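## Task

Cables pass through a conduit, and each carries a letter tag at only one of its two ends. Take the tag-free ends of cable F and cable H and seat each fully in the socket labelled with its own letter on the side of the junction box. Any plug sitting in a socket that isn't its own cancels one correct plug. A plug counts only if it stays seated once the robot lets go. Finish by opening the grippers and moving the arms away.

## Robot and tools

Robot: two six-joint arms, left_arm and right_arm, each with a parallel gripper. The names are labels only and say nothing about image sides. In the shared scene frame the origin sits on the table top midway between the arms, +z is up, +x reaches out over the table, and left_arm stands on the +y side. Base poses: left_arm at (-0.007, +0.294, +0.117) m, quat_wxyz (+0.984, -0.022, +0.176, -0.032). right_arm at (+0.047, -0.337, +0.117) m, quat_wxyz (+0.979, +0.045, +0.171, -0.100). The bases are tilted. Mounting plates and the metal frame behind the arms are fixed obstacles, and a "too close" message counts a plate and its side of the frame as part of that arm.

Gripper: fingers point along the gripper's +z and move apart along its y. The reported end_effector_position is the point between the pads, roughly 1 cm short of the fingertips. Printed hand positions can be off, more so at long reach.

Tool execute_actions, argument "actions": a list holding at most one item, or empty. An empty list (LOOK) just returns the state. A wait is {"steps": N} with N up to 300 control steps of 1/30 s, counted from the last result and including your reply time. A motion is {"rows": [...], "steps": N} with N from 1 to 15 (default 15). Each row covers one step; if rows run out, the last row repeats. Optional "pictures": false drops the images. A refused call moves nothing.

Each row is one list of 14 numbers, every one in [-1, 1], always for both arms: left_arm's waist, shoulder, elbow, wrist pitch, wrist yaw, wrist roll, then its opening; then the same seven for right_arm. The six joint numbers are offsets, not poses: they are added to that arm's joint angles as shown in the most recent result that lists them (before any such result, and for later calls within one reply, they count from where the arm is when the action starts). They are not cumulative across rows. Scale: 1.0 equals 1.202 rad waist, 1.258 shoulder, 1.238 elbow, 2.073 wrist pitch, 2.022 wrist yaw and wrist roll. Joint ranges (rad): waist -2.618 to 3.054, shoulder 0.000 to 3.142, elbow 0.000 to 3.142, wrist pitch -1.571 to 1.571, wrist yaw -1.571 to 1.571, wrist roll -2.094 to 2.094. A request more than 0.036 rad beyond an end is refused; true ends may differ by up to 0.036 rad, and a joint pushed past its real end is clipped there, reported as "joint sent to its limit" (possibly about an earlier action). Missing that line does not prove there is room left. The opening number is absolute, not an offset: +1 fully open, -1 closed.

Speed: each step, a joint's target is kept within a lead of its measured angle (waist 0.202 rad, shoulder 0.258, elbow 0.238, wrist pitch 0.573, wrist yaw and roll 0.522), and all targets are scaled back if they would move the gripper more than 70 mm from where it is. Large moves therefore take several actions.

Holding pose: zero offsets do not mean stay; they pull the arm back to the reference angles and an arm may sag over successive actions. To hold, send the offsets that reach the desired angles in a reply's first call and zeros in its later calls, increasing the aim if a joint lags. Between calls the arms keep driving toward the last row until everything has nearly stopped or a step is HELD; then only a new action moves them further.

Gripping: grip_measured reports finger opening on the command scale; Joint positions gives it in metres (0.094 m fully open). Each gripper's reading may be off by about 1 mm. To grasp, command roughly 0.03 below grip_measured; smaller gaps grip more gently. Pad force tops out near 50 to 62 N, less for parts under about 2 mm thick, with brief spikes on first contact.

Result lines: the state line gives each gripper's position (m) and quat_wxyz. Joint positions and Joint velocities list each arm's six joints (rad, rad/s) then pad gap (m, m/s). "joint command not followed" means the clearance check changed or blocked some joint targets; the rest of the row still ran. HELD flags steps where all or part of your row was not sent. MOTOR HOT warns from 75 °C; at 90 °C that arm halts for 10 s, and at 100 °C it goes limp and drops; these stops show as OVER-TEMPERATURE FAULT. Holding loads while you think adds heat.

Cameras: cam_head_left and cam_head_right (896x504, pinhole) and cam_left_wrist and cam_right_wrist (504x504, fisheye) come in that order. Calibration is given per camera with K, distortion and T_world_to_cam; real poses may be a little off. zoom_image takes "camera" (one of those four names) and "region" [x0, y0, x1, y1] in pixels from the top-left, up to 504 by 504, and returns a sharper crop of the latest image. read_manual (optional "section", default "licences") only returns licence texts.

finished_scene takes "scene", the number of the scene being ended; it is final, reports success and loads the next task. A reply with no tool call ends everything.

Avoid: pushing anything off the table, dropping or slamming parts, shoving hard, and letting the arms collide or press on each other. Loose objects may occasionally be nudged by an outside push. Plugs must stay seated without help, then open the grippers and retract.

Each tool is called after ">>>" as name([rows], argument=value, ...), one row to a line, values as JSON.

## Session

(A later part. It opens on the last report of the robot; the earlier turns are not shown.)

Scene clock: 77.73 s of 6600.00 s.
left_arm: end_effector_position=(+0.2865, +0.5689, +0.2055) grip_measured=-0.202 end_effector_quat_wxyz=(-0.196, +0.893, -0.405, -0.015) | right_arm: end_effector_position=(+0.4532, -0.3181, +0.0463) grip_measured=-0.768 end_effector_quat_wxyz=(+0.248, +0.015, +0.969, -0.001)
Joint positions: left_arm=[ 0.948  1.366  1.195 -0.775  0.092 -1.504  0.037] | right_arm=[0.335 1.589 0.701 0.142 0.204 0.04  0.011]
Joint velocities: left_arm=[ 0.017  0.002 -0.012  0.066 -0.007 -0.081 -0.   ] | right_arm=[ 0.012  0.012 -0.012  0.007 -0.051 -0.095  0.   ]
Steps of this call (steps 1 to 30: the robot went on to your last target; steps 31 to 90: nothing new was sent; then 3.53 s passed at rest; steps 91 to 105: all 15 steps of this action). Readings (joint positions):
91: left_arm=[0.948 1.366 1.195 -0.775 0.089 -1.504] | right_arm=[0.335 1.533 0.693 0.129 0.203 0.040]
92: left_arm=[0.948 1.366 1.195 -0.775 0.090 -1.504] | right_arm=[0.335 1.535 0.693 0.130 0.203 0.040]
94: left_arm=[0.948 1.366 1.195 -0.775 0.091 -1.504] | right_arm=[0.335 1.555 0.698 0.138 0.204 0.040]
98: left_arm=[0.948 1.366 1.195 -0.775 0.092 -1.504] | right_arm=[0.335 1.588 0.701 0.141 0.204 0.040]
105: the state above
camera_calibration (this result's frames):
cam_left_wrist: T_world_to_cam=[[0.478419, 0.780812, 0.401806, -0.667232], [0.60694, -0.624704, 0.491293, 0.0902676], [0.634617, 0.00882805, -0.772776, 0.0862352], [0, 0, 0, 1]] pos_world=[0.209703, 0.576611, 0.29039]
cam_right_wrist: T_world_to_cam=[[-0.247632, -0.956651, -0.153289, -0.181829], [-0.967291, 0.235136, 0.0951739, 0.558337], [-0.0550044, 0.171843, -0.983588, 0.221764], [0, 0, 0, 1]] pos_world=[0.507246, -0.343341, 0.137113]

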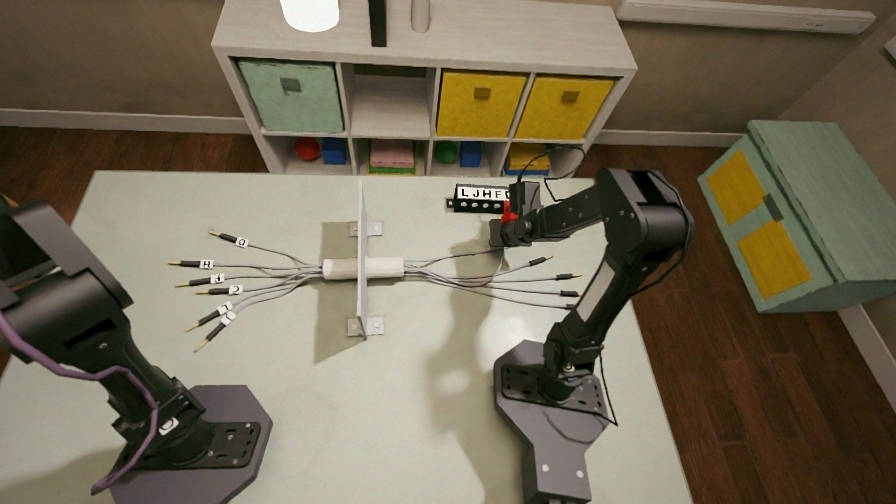

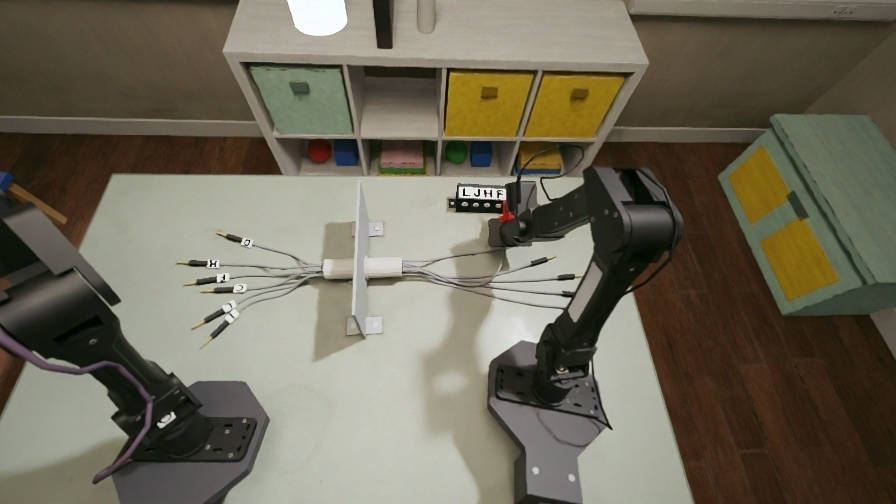

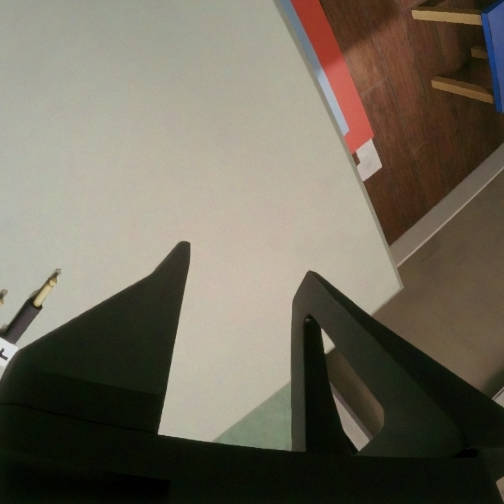

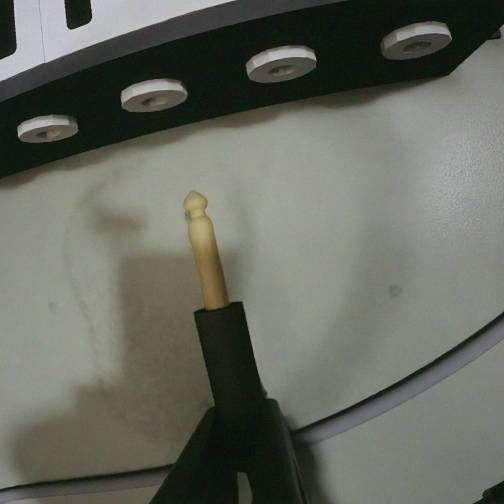

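>>> execute_actions([
  {"rows":[[0,0,0,0,0,0,-0.2,0,0,0.02,0,0,0,-0.82],[0,0,0,0,0,0,-0.2,0,0,0.03,0,0,0,-0.82],[0,0,0,0,0,0,-0.2,0,0,0.04,0,0,0,-0.82],[0,0,0,0,0,0,-0.2,0,0,0.046,0,0,0,-0.82]],"steps":12},
])

Scene clock: 80.53 s of 6600.00 s.
left_arm: end_effector_position=(+0.2870, +0.5684, +0.2054) grip_measured=-0.202 end_effector_quat_wxyz=(-0.196, +0.893, -0.405, -0.014) | right_arm: end_effector_position=(+0.4645, -0.3181, +0.0535) grip_measured=-0.768 end_effector_quat_wxyz=(+0.259, +0.017, +0.966, +0.000)
Joint positions: left_arm=[ 0.948  1.366  1.195 -0.775  0.096 -1.504  0.037] | right_arm=[0.335 1.589 0.731 0.137 0.204 0.04  0.011]
Joint velocities: left_arm=[-0.007  0.002 -0.002  0.051  0.007 -0.007 -0.   ] | right_arm=[-0.007  0.007  0.007  0.022 -0.139  0.022  0.   ]
Steps of this call (steps 1 to 15: the robot went on to your last target; steps 16 to 72: nothing new was sent; steps 73 to 84: all 12 steps of this action). Readings (joint positions):
73: left_arm=[0.948 1.366 1.195 -0.775 0.093 -1.504] | right_arm=[0.335 1.589 0.701 0.142 0.204 0.040]
74: left_arm=[0.948 1.366 1.195 -0.775 0.094 -1.504] | right_arm=[0.335 1.589 0.701 0.142 0.204 0.040]
76: left_arm=[0.948 1.366 1.195 -0.775 0.095 -1.504] | right_arm=[0.335 1.589 0.708 0.138 0.204 0.040]
80: left_arm=[0.948 1.366 1.195 -0.775 0.095 -1.504] | right_arm=[0.335 1.589 0.729 0.137 0.204 0.040]
84: the state above
camera_calibration (this result's frames):
cam_left_wrist: T_world_to_cam=[[0.47848, 0.781218, 0.400943, -0.667133], [0.6049, -0.62423, 0.494402, 0.0894149], [0.636516, 0.00596926, -0.77124, 0.0866087], [0, 0, 0, 1]] pos_world=[0.209995, 0.576475, 0.290072]
cam_right_wrist: T_world_to_cam=[[-0.247701, -0.955259, -0.16163, -0.177031], [-0.968348, 0.238813, 0.0725913, 0.571437], [-0.0307441, 0.174495, -0.984178, 0.219058], [0, 0, 0, 1]] pos_world=[0.516235, -0.343801, 0.145497]

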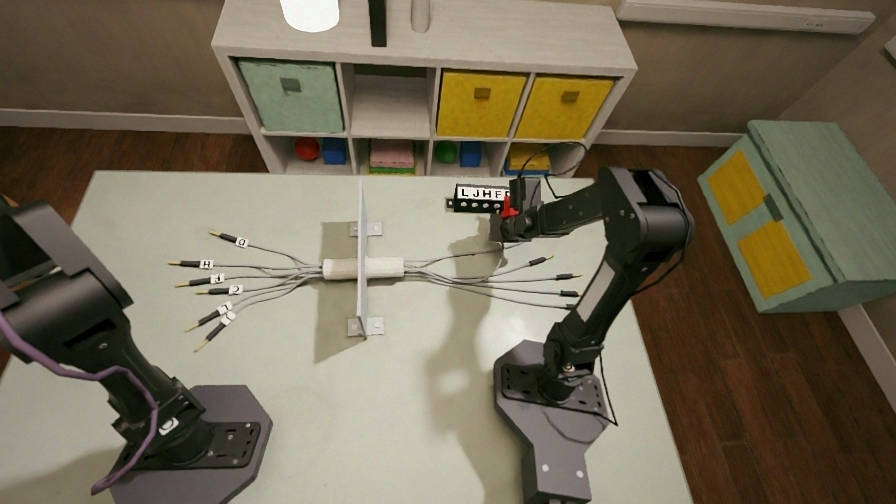

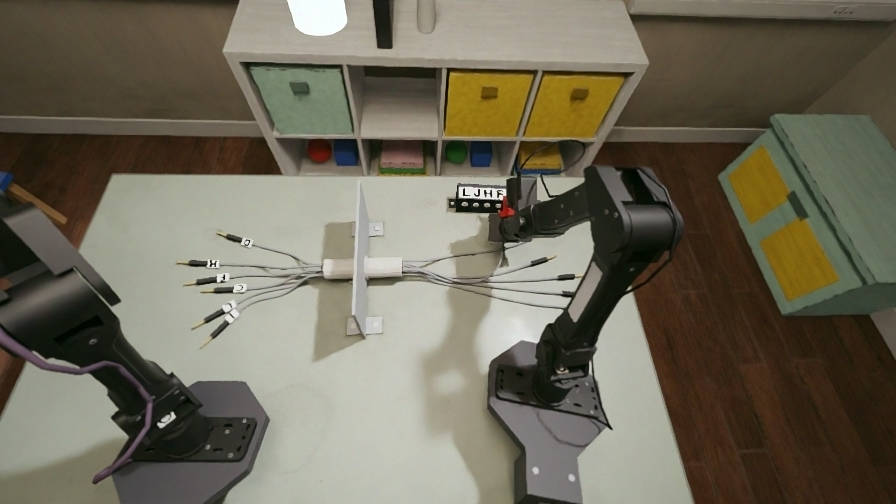

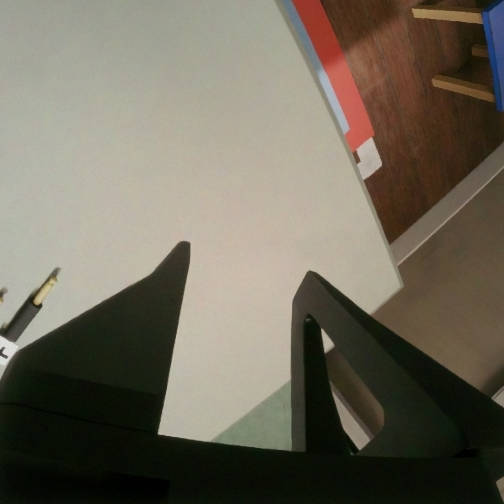

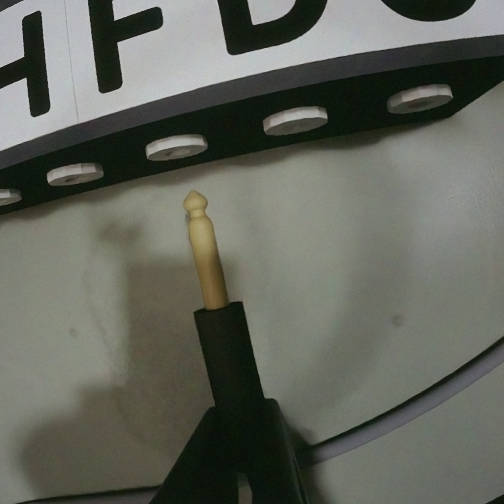

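>>> zoom_image(camera="cam_head_left", region=[460, 185, 530, 235])

>>> zoom_image(camera="cam_right_wrist", region=[120, 110, 260, 250])

Region (460, 185, 530, 235) of cam_head_left's 896x504 image, scaled by 7.200, with more detail than that image has; it fills the top 360 rows of this view, and the rest is white.

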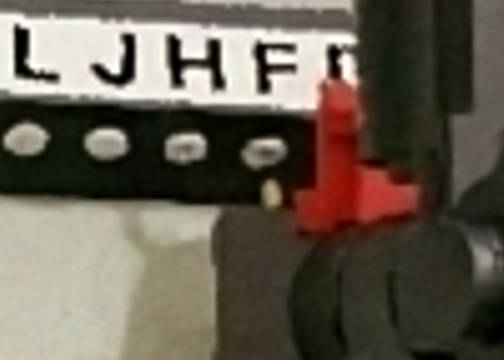

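Region (120, 110, 260, 250) of cam_right_wrist's 504x504 image, scaled by 3.600, with more detail than that image has.

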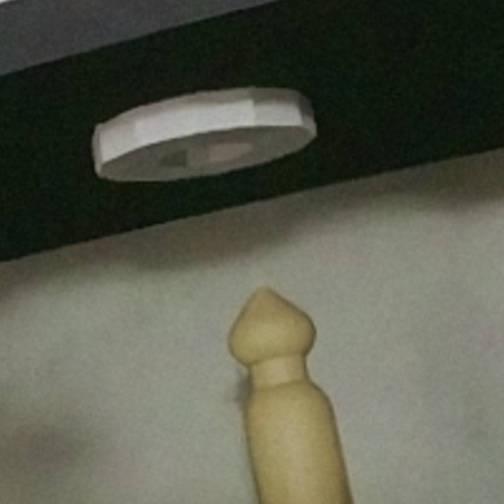

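>>> execute_actions([
  {"rows":[[0,0,0,0,0,0,-0.2,0.003,0.004,0.027,-0.002,0,0,-0.82],[0,0,0,0,0,0,-0.2,0.005,0.008,0.032,-0.003,0,0,-0.82],[0,0,0,0,0,0,-0.2,0.006,0.012,0.037,-0.005,0,0,-0.82],[0,0,0,0,0,0,-0.2,0.006,0.016,0.042,-0.006,0,0,-0.82],[0,0,0,0,0,0,-0.2,0.006,0.02,0.047,-0.008,0,0,-0.82],[0,0,0,0,0,0,-0.2,0.006,0.024,0.052,-0.009,0,0,-0.82],[0,0,0,0,0,0,-0.2,0.006,0.027,0.057,-0.01,0,0,-0.82],[0,0,0,0,0,0,-0.2,0.006,0.03,0.062,-0.011,0,0,-0.82]],"steps":15},
])

>>> zoom_image(camera="cam_right_wrist", region=[120, 110, 260, 250])

>>> zoom_image(camera="cam_head_left", region=[460, 185, 530, 235])

Scene clock: 85.17 s of 6600.00 s.
left_arm: end_effector_position=(+0.2875, +0.5679, +0.2053) grip_measured=-0.202 end_effector_quat_wxyz=(-0.195, +0.893, -0.406, -0.012) | right_arm: end_effector_position=(+0.4766, -0.3171, +0.0549) grip_measured=-0.768 end_effector_quat_wxyz=(+0.263, +0.018, +0.965, +0.001)
Joint positions: left_arm=[ 0.948  1.366  1.195 -0.775  0.1   -1.504  0.037] | right_arm=[0.335 1.616 0.777 0.125 0.204 0.04  0.011]
Joint velocities: left_arm=[-0.017  0.002  0.002  0.022  0.007  0.022  0.   ] | right_arm=[ 0.007 -0.022 -0.007 -0.051  0.022  0.007 -0.001]
Steps of this call (steps 1 to 15: the robot went on to your last target; steps 16 to 90: nothing new was sent; then 1.13 s passed at rest; steps 91 to 105: all 15 steps of this action). Readings (joint positions):
91: left_arm=[0.948 1.366 1.195 -0.775 0.097 -1.504] | right_arm=[0.335 1.589 0.731 0.137 0.204 0.040]
92: left_arm=[0.948 1.366 1.195 -0.775 0.097 -1.504] | right_arm=[0.335 1.589 0.731 0.137 0.204 0.040]
94: left_arm=[0.948 1.366 1.195 -0.775 0.099 -1.504] | right_arm=[0.335 1.591 0.736 0.132 0.204 0.040]
98: left_arm=[0.948 1.366 1.195 -0.775 0.099 -1.504] | right_arm=[0.335 1.609 0.765 0.128 0.204 0.040]
105: the state above
camera_calibration (this result's frames):
cam_left_wrist: T_world_to_cam=[[0.478543, 0.781622, 0.400079, -0.667034], [0.602853, -0.623744, 0.497505, 0.0885609], [0.638408, 0.00311195, -0.769692, 0.086979], [0, 0, 0, 1]] pos_world=[0.210287, 0.576337, 0.289754]
cam_right_wrist: T_world_to_cam=[[-0.247683, -0.954842, -0.164106, -0.172547], [-0.968555, 0.239916, 0.0658846, 0.583645], [-0.0235378, 0.175264, -0.98424, 0.217436], [0, 0, 0, 1]] pos_world=[0.527673, -0.34289, 0.14724]

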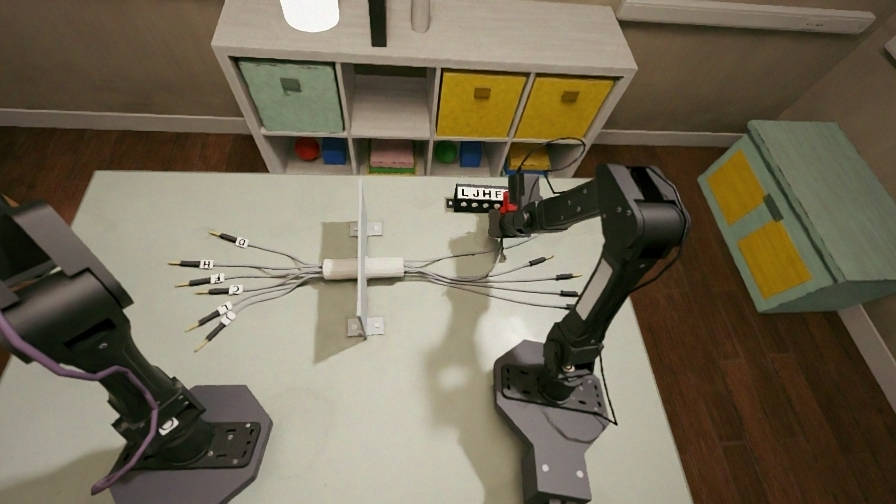

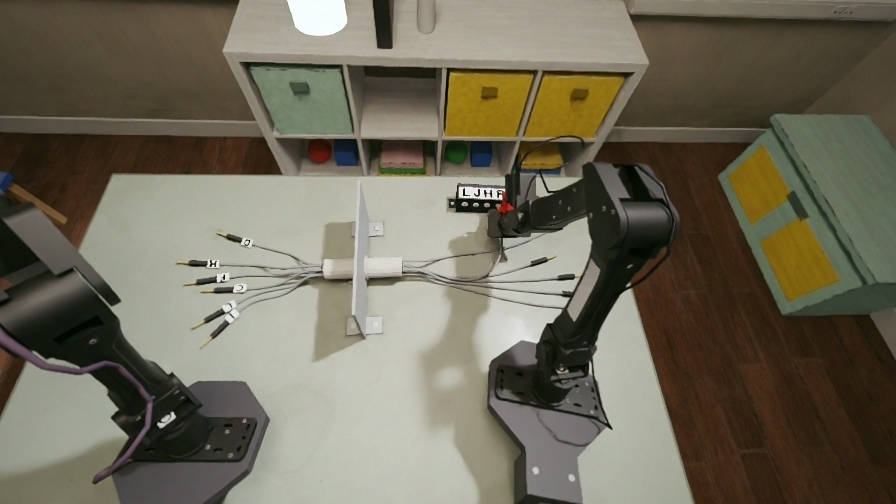

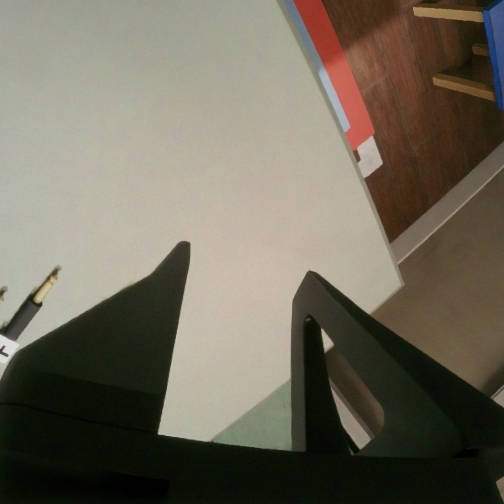

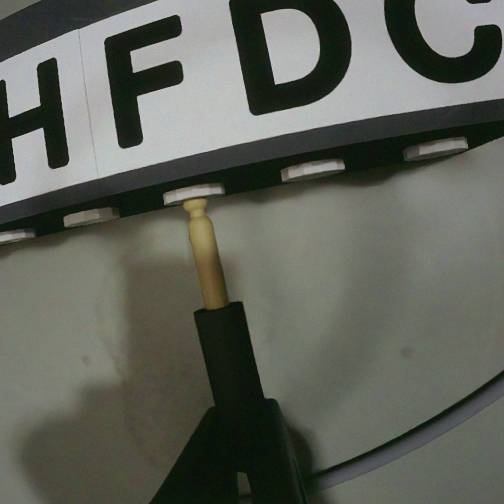

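Region (120, 110, 260, 250) of cam_right_wrist's 504x504 image, scaled by 3.600, with more detail than that image has.

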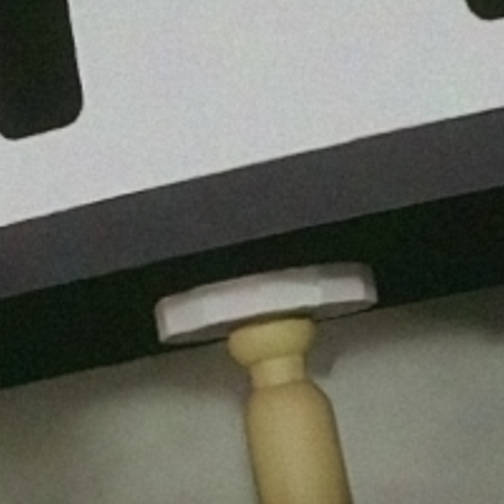

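Region (460, 185, 530, 235) of cam_head_left's 896x504 image, scaled by 7.200, with more detail than that image has; it fills the top 360 rows of this view, and the rest is white.

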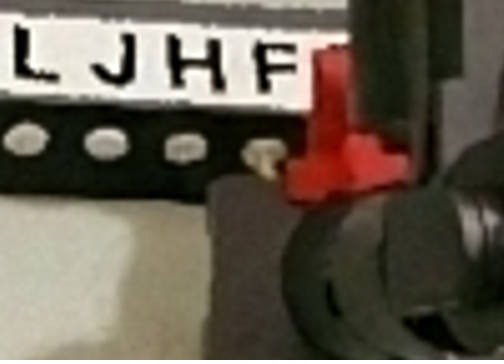

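>>> execute_actions([
  {"rows":[[0,0,0,0,0,0,-0.2,0,0.004,0.026,-0.002,0,0,-0.82],[0,0,0,0,0,0,-0.2,-0.001,0.008,0.031,-0.003,0,0,-0.82],[0,0,0,0,0,0,-0.2,-0.002,0.011,0.036,-0.004,0,0,-0.82],[0,0,0,0,0,0,-0.2,-0.003,0.014,0.041,-0.005,0,0,-0.82],[0,0,0,0,0,0,-0.2,-0.004,0.017,0.046,-0.006,0,0,-0.82],[0,0,0,0,0,0,-0.2,-0.005,0.02,0.051,-0.007,0,0,-0.82],[0,0,0,0,0,0,-0.2,-0.006,0.023,0.056,-0.008,0,0,-0.82],[0,0,0,0,0,0,-0.2,-0.007,0.026,0.061,-0.01,0,0,-0.82],[0,0,0,0,0,0,-0.2,-0.008,0.029,0.066,-0.011,0,0,-0.82],[0,0,0,0,0,0,-0.2,-0.008,0.032,0.071,-0.012,0,0,-0.82]],"steps":15},
])

Scene clock: 87.93 s of 6600.00 s.
left_arm: end_effector_position=(+0.2880, +0.5675, +0.2051) grip_measured=-0.202 end_effector_quat_wxyz=(-0.194, +0.893, -0.406, -0.010) | right_arm: end_effector_position=(+0.4832, -0.3173, +0.0542) grip_measured=-0.768 end_effector_quat_wxyz=(+0.254, +0.017, +0.967, -0.003)
Joint positions: left_arm=[ 0.948  1.366  1.195 -0.775  0.104 -1.504  0.037] | right_arm=[0.335 1.639 0.824 0.083 0.21  0.04  0.011]
Joint velocities: left_arm=[-0.002 -0.007 -0.012 -0.007  0.007 -0.037  0.   ] | right_arm=[ 0.012 -0.002 -0.002 -0.051 -0.022 -0.007 -0.001]
Steps of this call (steps 1 to 15: the robot went on to your last target; steps 16 to 68: nothing new was sent; steps 69 to 83: all 15 steps of this action). Readings (joint positions):
69: left_arm=[0.948 1.366 1.195 -0.775 0.100 -1.504] | right_arm=[0.335 1.616 0.777 0.122 0.204 0.040]
70: left_arm=[0.948 1.366 1.195 -0.775 0.101 -1.504] | right_arm=[0.335 1.616 0.777 0.122 0.204 0.040]
72: left_arm=[0.948 1.366 1.195 -0.775 0.102 -1.504] | right_arm=[0.335 1.618 0.782 0.119 0.204 0.040]
76: left_arm=[0.948 1.366 1.195 -0.775 0.103 -1.504] | right_arm=[0.335 1.632 0.808 0.108 0.208 0.040]
83: the state above
camera_calibration (this result's frames):
cam_left_wrist: T_world_to_cam=[[0.478608, 0.782024, 0.399214, -0.666934], [0.6008, -0.623248, 0.500601, 0.0877057], [0.640292, 0.000256169, -0.768132, 0.087346], [0, 0, 0, 1]] pos_world=[0.21058, 0.576199, 0.289437]
cam_right_wrist: T_world_to_cam=[[-0.250555, -0.95597, -0.152784, -0.170885], [-0.967226, 0.24048, 0.0815026, 0.588807], [-0.0411726, 0.168198, -0.984893, 0.223231], [0, 0, 0, 1]] pos_world=[0.535884, -0.342504, 0.145761]

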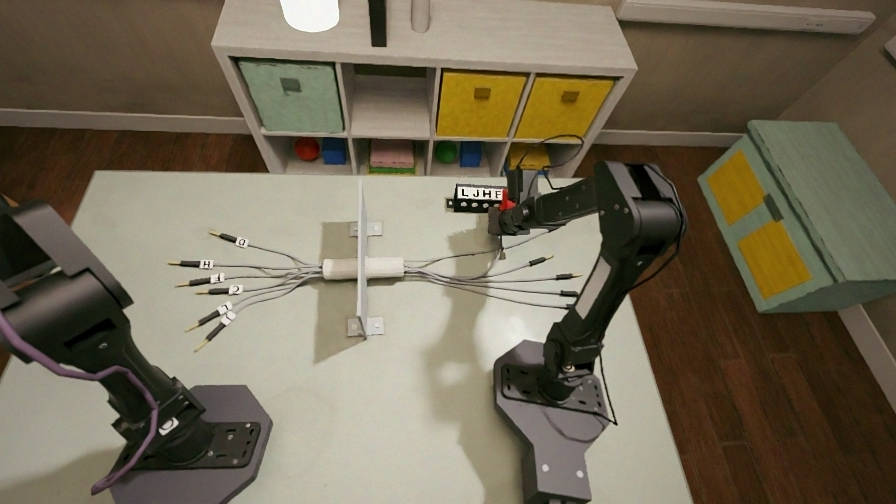

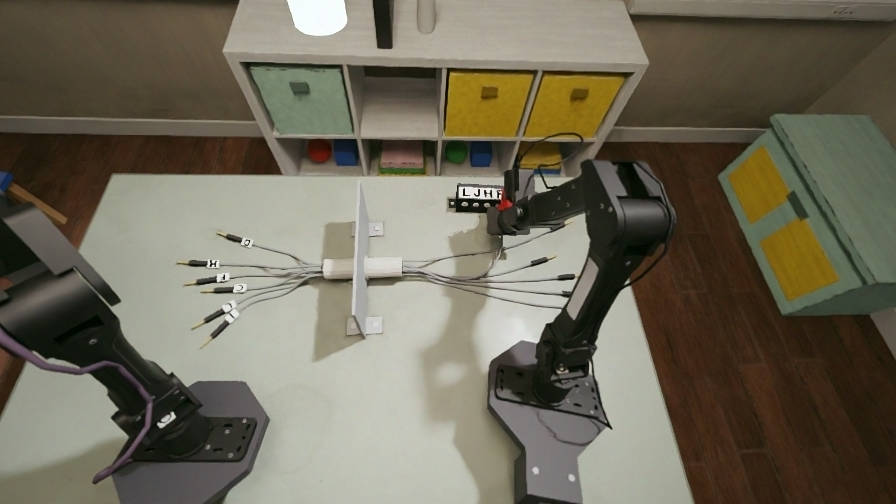

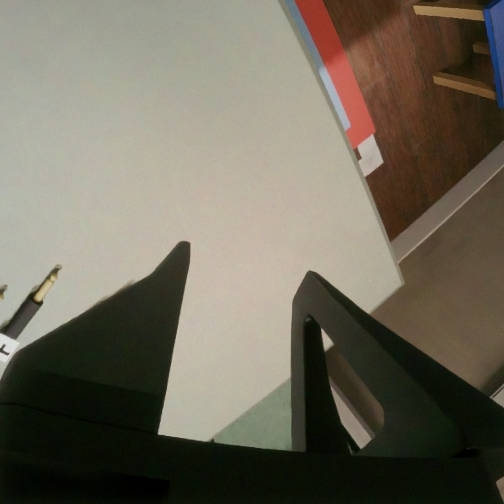

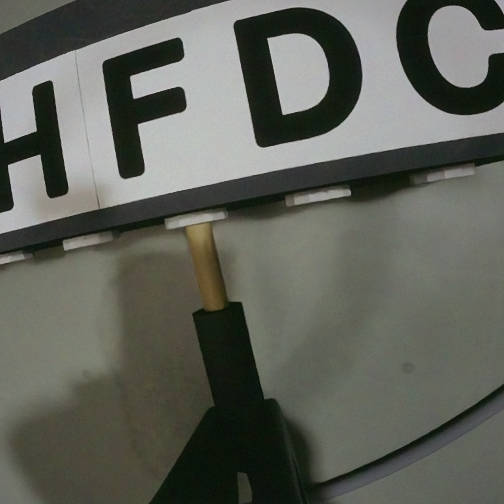

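>>> execute_actions([
  {"rows":[[0,0,0,0,0,0,-0.2,-0.004,0.004,0.027,0.006,0,0,-0.82],[0,0,0,0,0,0,-0.2,-0.005,0.008,0.033,0.006,0,0,-0.82],[0,0,0,0,0,0,-0.2,-0.006,0.012,0.039,0.005,0,0,-0.82],[0,0,0,0,0,0,-0.2,-0.007,0.016,0.045,0.004,0,0,-0.82],[0,0,0,0,0,0,-0.2,-0.008,0.02,0.051,0.003,0,0,-0.82],[0,0,0,0,0,0,-0.2,-0.009,0.024,0.057,0.002,0,0,-0.82],[0,0,0,0,0,0,-0.2,-0.01,0.028,0.063,0.001,0,0,-0.82],[0,0,0,0,0,0,-0.2,-0.011,0.032,0.069,0,0,0,-0.82],[0,0,0,0,0,0,-0.2,-0.012,0.036,0.075,-0.001,0,0,-0.82],[0,0,0,0,0,0,-0.2,-0.013,0.04,0.081,-0.002,0,0,-0.82],[0,0,0,0,0,0,-0.2,-0.014,0.043,0.087,-0.003,0,0,-0.82],[0,0,0,0,0,0,-0.2,-0.014,0.046,0.093,-0.004,0,0,-0.82]],"steps":15},
])

Scene clock: 89.70 s of 6600.00 s.
left_arm: end_effector_position=(+0.2885, +0.5670, +0.2050) grip_measured=-0.202 end_effector_quat_wxyz=(-0.194, +0.893, -0.407, -0.008) | right_arm: end_effector_position=(+0.4847, -0.3169, +0.0497) grip_measured=-0.768 end_effector_quat_wxyz=(+0.228, +0.014, +0.973, -0.006)
Joint positions: left_arm=[ 0.948  1.366  1.195 -0.775  0.108 -1.504  0.037] | right_arm=[ 0.335  1.67   0.885 -0.002  0.212  0.044  0.011]
Joint velocities: left_arm=[ 0.007  0.017  0.012  0.022 -0.022 -0.007 -0.   ] | right_arm=[-0.017  0.002  0.066 -0.081 -0.022  0.022  0.001]
Steps of this call (steps 1 to 15: the robot went on to your last target; steps 16 to 38: nothing new was sent; steps 39 to 53: all 15 steps of this action). Readings (joint positions):
39: left_arm=[0.948 1.366 1.195 -0.775 0.104 -1.504] | right_arm=[0.335 1.639 0.826 0.080 0.210 0.040]
40: left_arm=[0.948 1.366 1.195 -0.775 0.105 -1.504] | right_arm=[0.335 1.639 0.826 0.080 0.210 0.040]
42: left_arm=[0.948 1.366 1.195 -0.775 0.106 -1.504] | right_arm=[0.335 1.639 0.827 0.078 0.210 0.040]
46: left_arm=[0.948 1.366 1.195 -0.775 0.107 -1.504] | right_arm=[0.335 1.651 0.850 0.048 0.212 0.040]
53: the state above
camera_calibration (this result's frames):
cam_left_wrist: T_world_to_cam=[[0.478676, 0.782424, 0.398349, -0.666833], [0.598739, -0.622741, 0.503691, 0.0868491], [0.642168, -0.00259804, -0.766559, 0.0877098], [0, 0, 0, 1]] pos_world=[0.210873, 0.576059, 0.289122]
cam_right_wrist: T_world_to_cam=[[-0.25403, -0.957957, -0.133367, -0.17069], [-0.962575, 0.236937, 0.131571, 0.584648], [-0.0944402, 0.161799, -0.982294, 0.242481], [0, 0, 0, 1]] pos_world=[0.542307, -0.341271, 0.138501]

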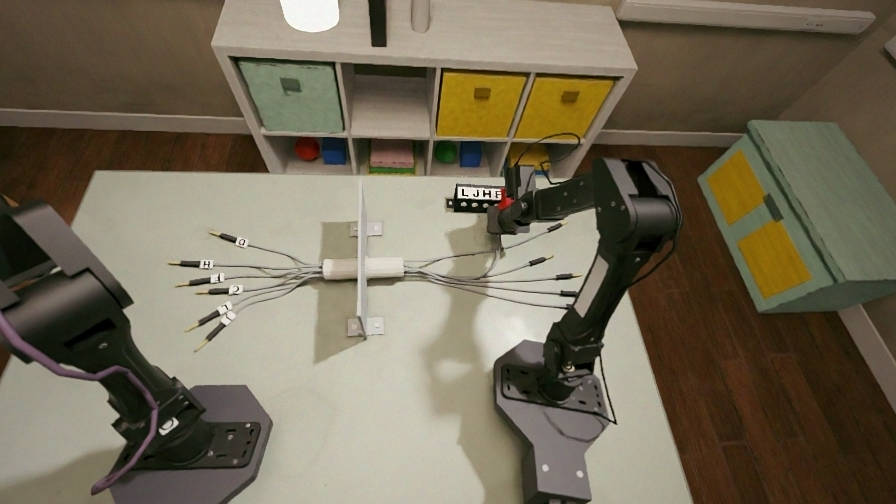

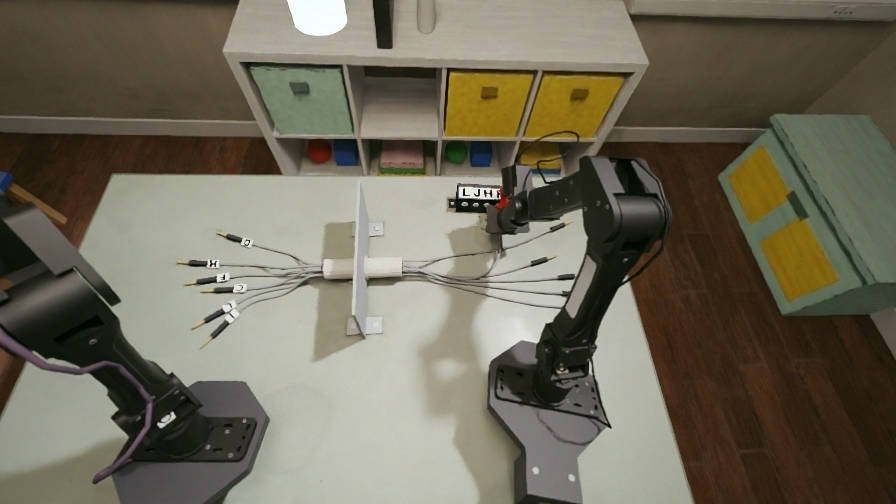

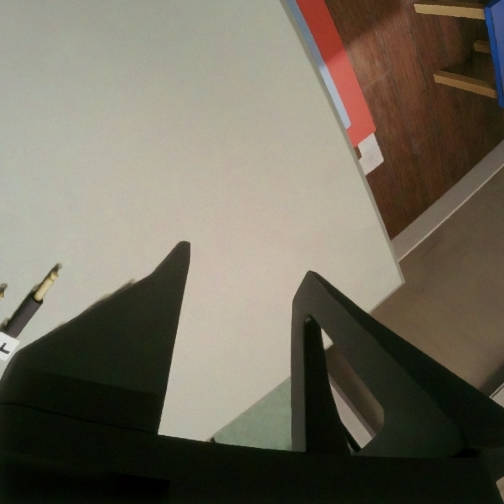

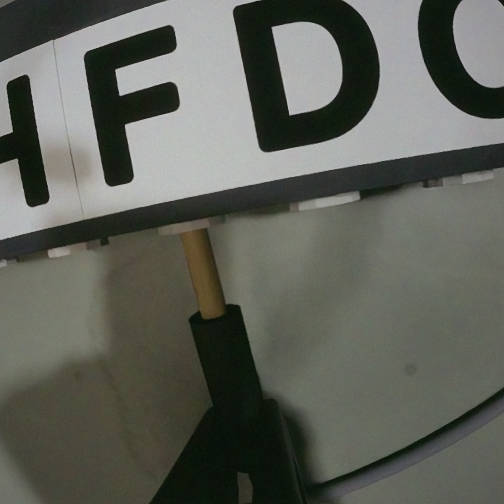

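>>> execute_actions([
  {"rows":[[0,0,0,0,0,0,-0.2,-0.01,0.005,0.03,0.04,0,0,-0.84],[0,0,0,0,0,0,-0.2,-0.01,0.005,0.03,0.046,0,0,-0.84],[0,0,0,0,0,0,-0.2,-0.01,0.005,0.03,0.052,0,0,-0.84],[0,0,0,0,0,0,-0.2,-0.01,0.005,0.03,0.058,0,0,-0.84],[0,0,0,0,0,0,-0.2,-0.01,0.005,0.03,0.064,0,0,-0.84],[0,0,0,0,0,0,-0.2,-0.01,0.005,0.03,0.07,0,0,-0.84],[0,0,0,0,0,0,-0.2,-0.01,0.005,0.03,0.076,0,0,-0.84],[0,0,0,0,0,0,-0.2,-0.01,0.005,0.03,0.082,0,0,-0.84]],"steps":15},
])

Scene clock: 91.57 s of 6600.00 s.
left_arm: end_effector_position=(+0.2889, +0.5666, +0.2050) grip_measured=-0.202 end_effector_quat_wxyz=(-0.193, +0.893, -0.407, -0.007) | right_arm: end_effector_position=(+0.4854, -0.3169, +0.0502) grip_measured=-0.768 end_effector_quat_wxyz=(+0.228, +0.015, +0.973, -0.006)
Joint positions: left_arm=[ 0.948  1.366  1.195 -0.775  0.111 -1.504  0.037] | right_arm=[ 0.335  1.67   0.889 -0.005  0.212  0.045  0.011]
Joint velocities: left_arm=[-0.007  0.002  0.002  0.007 -0.037  0.007 -0.001] | right_arm=[-0.017  0.012  0.007 -0.007  0.066 -0.022 -0.001]
Steps of this call (steps 1 to 15: the robot went on to your last target; steps 16 to 41: nothing new was sent; steps 42 to 56: all 15 steps of this action). Readings (joint positions):
42: left_arm=[0.948 1.366 1.195 -0.775 0.108 -1.504] | right_arm=[0.335 1.670 0.889 -0.008 0.212 0.045]
43: left_arm=[0.948 1.366 1.195 -0.775 0.109 -1.504] | right_arm=[0.335 1.670 0.889 -0.008 0.212 0.045]
45: left_arm=[0.948 1.366 1.195 -0.775 0.110 -1.504] | right_arm=[0.335 1.670 0.889 -0.008 0.212 0.045]
49: left_arm=[0.948 1.366 1.195 -0.775 0.111 -1.504] | right_arm=[0.335 1.670 0.889 -0.005 0.212 0.045]
56: the state above
camera_calibration (this result's frames):
cam_left_wrist: T_world_to_cam=[[0.47874, 0.782781, 0.397569, -0.666742], [0.596879, -0.622275, 0.506467, 0.0860771], [0.64385, -0.00516546, -0.765134, 0.0880345], [0, 0, 0, 1]] pos_world=[0.211137, 0.575931, 0.288839]
cam_right_wrist: T_world_to_cam=[[-0.255335, -0.957518, -0.134024, -0.169655], [-0.962254, 0.238163, 0.131706, 0.585469], [-0.0941918, 0.162594, -0.982187, 0.24312], [0, 0, 0, 1]] pos_world=[0.542951, -0.341415, 0.138941]

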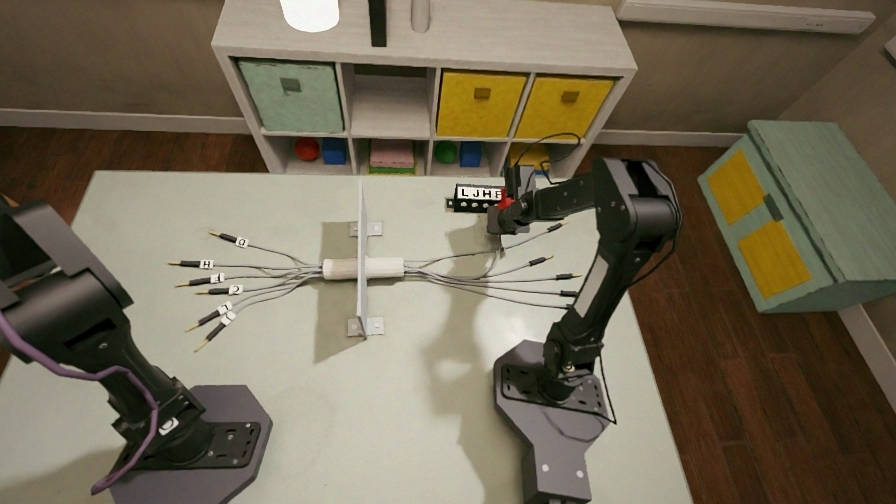

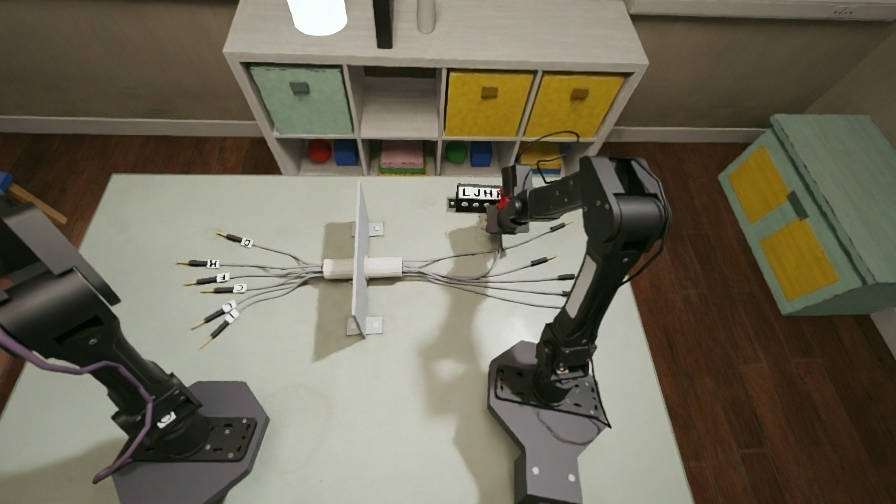

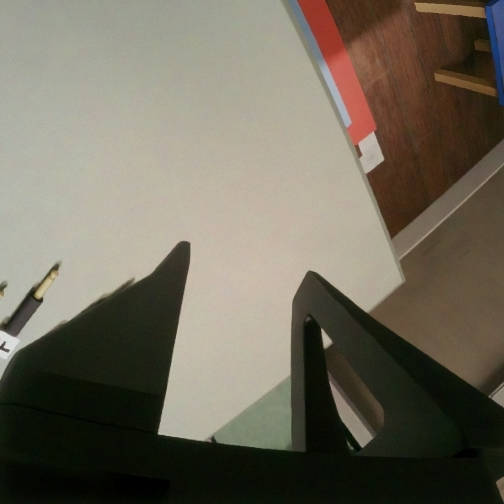

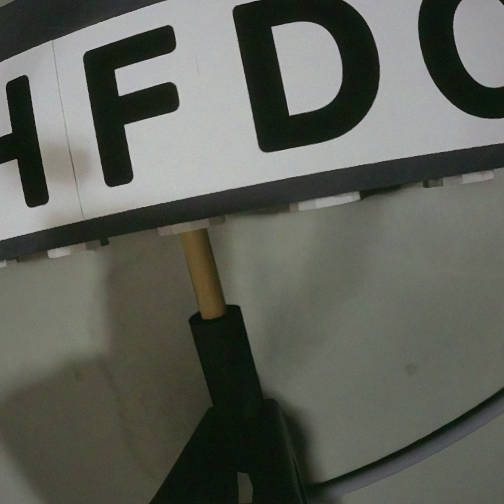

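>>> execute_actions([
  {"rows":[[0,0,0,0,0,0,-0.2,0,0,0.01,0.02,0,0,-0.84],[0,0,0,0,0,0,-0.2,0,0,0,0.01,0,0,-0.84],[0,0,0,0,0,0,-0.2,0,-0.005,0,0.01,0,0,-0.84],[0,0,0,0,0,0,-0.2,0,-0.005,0,0.01,0,0,-0.55]],"steps":15},
])

Scene clock: 93.37 s of 6600.00 s.
left_arm: end_effector_position=(+0.2894, +0.5661, +0.2049) grip_measured=-0.202 end_effector_quat_wxyz=(-0.192, +0.893, -0.407, -0.005) | right_arm: end_effector_position=(+0.4861, -0.3169, +0.0505) grip_measured=-0.553 end_effector_quat_wxyz=(+0.230, +0.015, +0.973, -0.006)
Joint positions: left_arm=[ 0.948  1.366  1.195 -0.775  0.115 -1.504  0.037] | right_arm=[ 0.335  1.67   0.889 -0.002  0.212  0.046  0.021]
Joint velocities: left_arm=[-0.007 -0.007 -0.017  0.022 -0.037 -0.037 -0.   ] | right_arm=[ 0.032 -0.017 -0.002 -0.037 -0.037  0.037  0.   ]
Steps of this call (steps 1 to 15: the robot went on to your last target; steps 16 to 39: nothing new was sent; steps 40 to 54: all 15 steps of this action). Readings (joint positions):
40: left_arm=[0.948 1.366 1.195 -0.775 0.112 -1.504] | right_arm=[0.335 1.670 0.889 -0.010 0.212 0.046]
41: left_arm=[0.948 1.366 1.195 -0.775 0.112 -1.504] | right_arm=[0.335 1.670 0.889 -0.012 0.212 0.046]
43: left_arm=[0.948 1.366 1.195 -0.775 0.113 -1.504] | right_arm=[0.335 1.670 0.889 -0.012 0.212 0.046]
47: left_arm=[0.948 1.366 1.195 -0.775 0.114 -1.504] | right_arm=[0.335 1.670 0.889 -0.005 0.212 0.046]
54: the state above
camera_calibration (this result's frames):
cam_left_wrist: T_world_to_cam=[[0.478813, 0.783177, 0.396702, -0.666639], [0.594806, -0.621748, 0.509545, 0.0852181], [0.645712, -0.00801658, -0.763539, 0.0883921], [0, 0, 0, 1]] pos_world=[0.211432, 0.575789, 0.288525]
cam_right_wrist: T_world_to_cam=[[-0.256074, -0.957106, -0.135553, -0.16883], [-0.962396, 0.239273, 0.128618, 0.586717], [-0.0906669, 0.163392, -0.982386, 0.242104], [0, 0, 0, 1]] pos_world=[0.543371, -0.341532, 0.139492]

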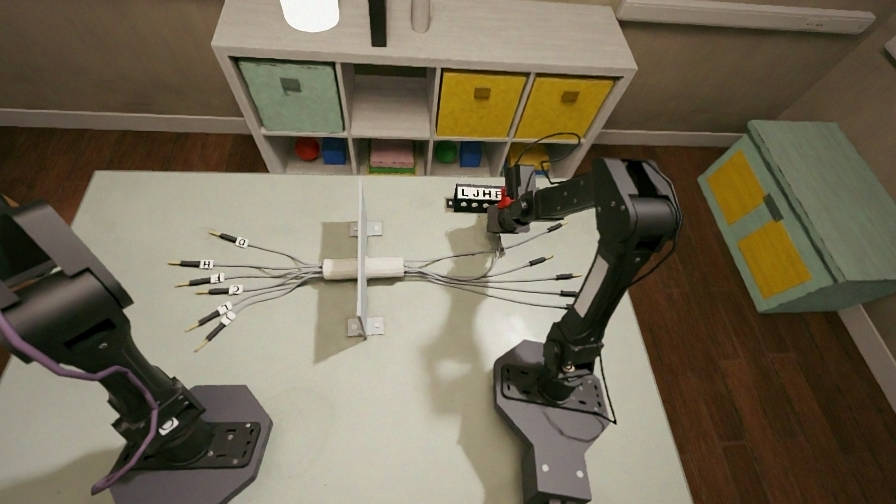

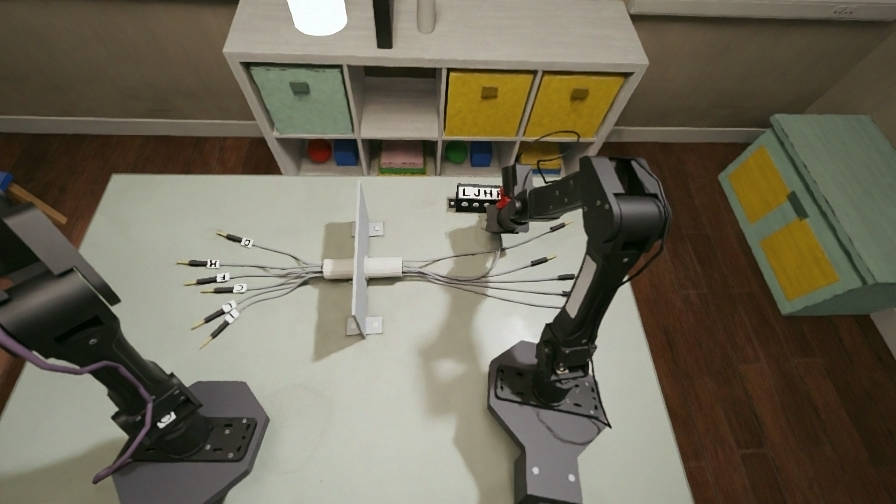

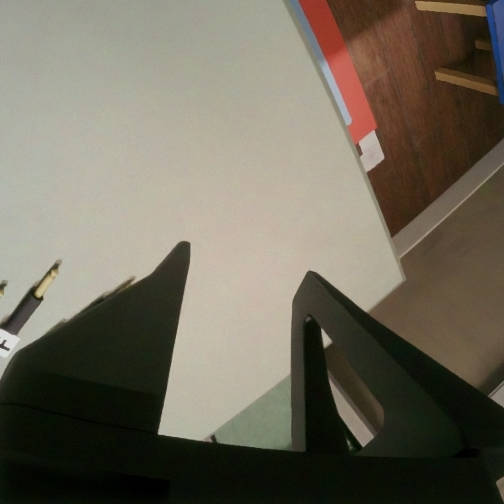

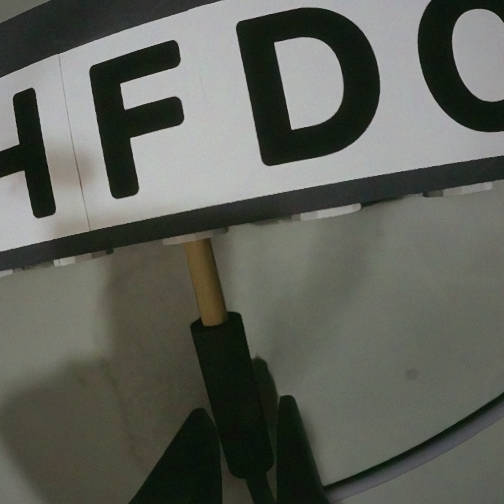

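>>> execute_actions([
  {"rows":[[0,0,0,0,0,0,-0.2,0,0,0,0,0,0,-0.84],[0,0,0,0,0,0,-0.2,0,0,0,0,0,0,-0.84],[0,0,0,0,0,0,-0.2,0,0,0,0,0,0,-0.84],[0,0,0,0,0,0,-0.2,0,0,0,0,0,0,-0.84],[0,0,0,0,0,0,-0.2,0,0,0,0,0,0,-0.84],[0,0,0,0,0,0,-0.2,0,0.003,0.02,0.02,0,0,-0.84],[0,0,0,0,0,0,-0.2,0,0.006,0.025,0.035,0,0,-0.84],[0,0,0,0,0,0,-0.2,0,0.009,0.03,0.05,0,0,-0.84],[0,0,0,0,0,0,-0.2,0,0.012,0.035,0.065,0,0,-0.84],[0,0,0,0,0,0,-0.2,0,0.015,0.04,0.08,0,0,-0.84],[0,0,0,0,0,0,-0.2,0,0.018,0.045,0.095,0,0,-0.84],[0,0,0,0,0,0,-0.2,0,0.021,0.05,0.11,0,0,-0.84],[0,0,0,0,0,0,-0.2,0,0.024,0.055,0.12,0,0,-0.84]],"steps":15},
])

Scene clock: 96.00 s of 6600.00 s.
left_arm: end_effector_position=(+0.2898, +0.5657, +0.2048) grip_measured=-0.202 end_effector_quat_wxyz=(-0.192, +0.893, -0.408, -0.003) | right_arm: end_effector_position=(+0.4887, -0.3166, +0.0504) grip_measured=-0.765 end_effector_quat_wxyz=(+0.235, +0.018, +0.972, -0.005)
Joint positions: left_arm=[ 0.948  1.366  1.195 -0.775  0.118 -1.504  0.037] | right_arm=[0.335 1.675 0.889 0.014 0.212 0.05  0.011]
Joint velocities: left_arm=[ 0.022  0.017 -0.017 -0.051 -0.066 -0.051  0.001] | right_arm=[ 0.002 -0.002 -0.022  0.007 -0.022 -0.022 -0.   ]
Steps of this call (steps 1 to 15: the robot went on to your last target; steps 16 to 64: nothing new was sent; steps 65 to 79: all 15 steps of this action). Readings (joint positions):
65: left_arm=[0.948 1.366 1.195 -0.775 0.115 -1.504] | right_arm=[0.335 1.670 0.889 -0.001 0.212 0.046]
66: left_arm=[0.948 1.366 1.195 -0.775 0.116 -1.504] | right_arm=[0.335 1.670 0.889 -0.001 0.212 0.046]
68: left_arm=[0.948 1.366 1.195 -0.775 0.117 -1.504] | right_arm=[0.335 1.670 0.889 -0.001 0.212 0.046]
72: left_arm=[0.948 1.366 1.195 -0.775 0.118 -1.504] | right_arm=[0.335 1.670 0.889 0.003 0.212 0.046]
79: the state above
camera_calibration (this result's frames):
cam_left_wrist: T_world_to_cam=[[0.478882, 0.78353, 0.39592, -0.666547], [0.592934, -0.621264, 0.51231, 0.084444], [0.647381, -0.0105811, -0.762093, 0.0887112], [0, 0, 0, 1]] pos_world=[0.211697, 0.57566, 0.288244]
cam_right_wrist: T_world_to_cam=[[-0.259226, -0.955497, -0.140808, -0.165601], [-0.962538, 0.243582, 0.119116, 0.591036], [-0.0795169, 0.166411, -0.982845, 0.23767], [0, 0, 0, 1]] pos_world=[0.544866, -0.341748, 0.139873]

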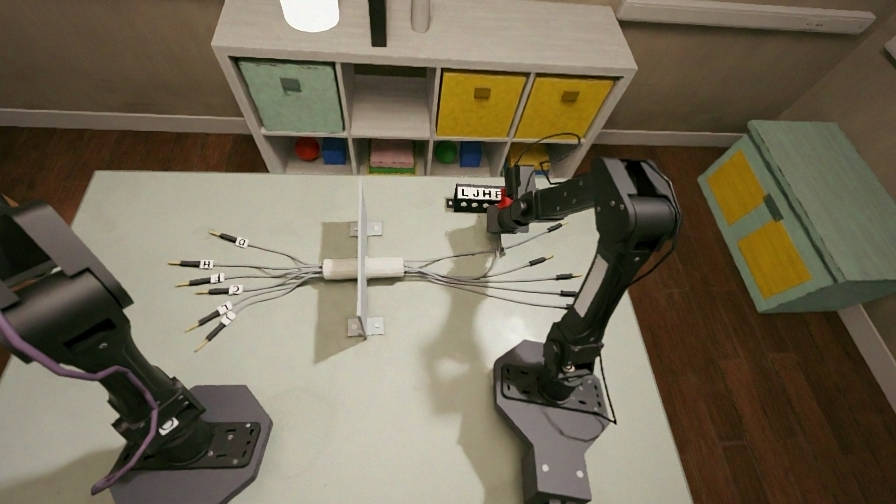

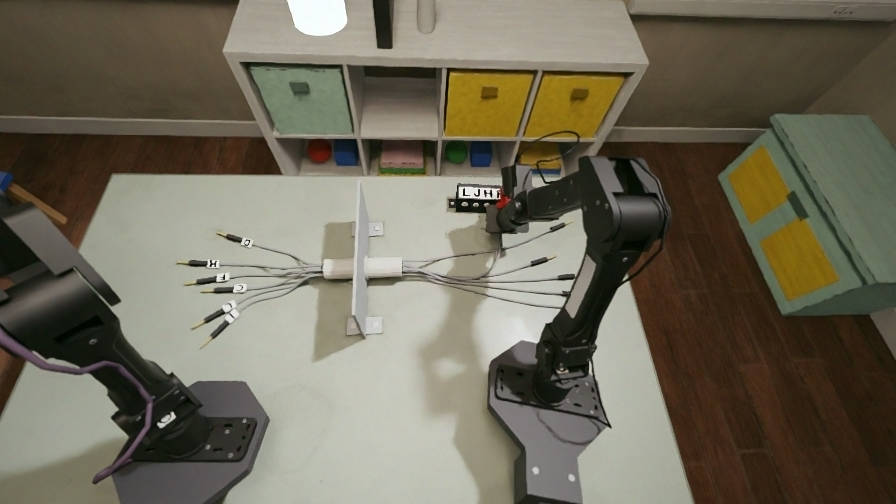

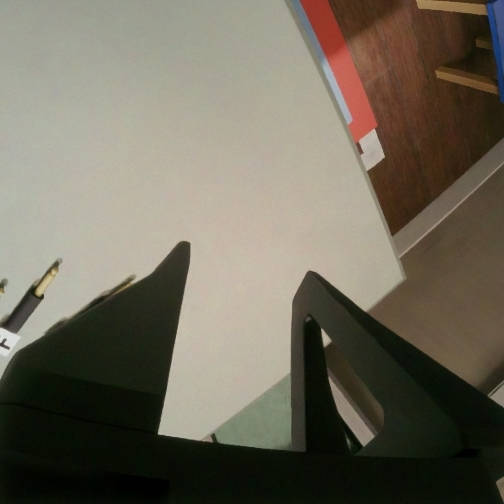

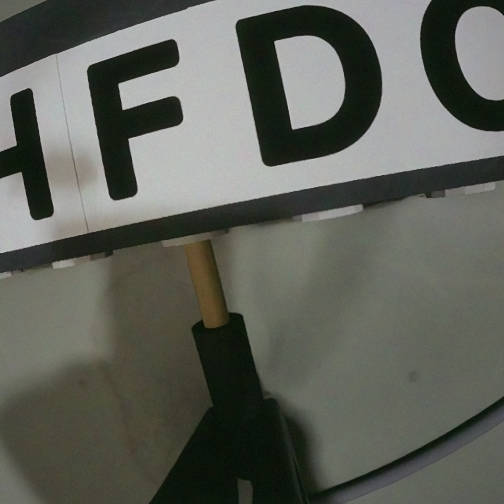

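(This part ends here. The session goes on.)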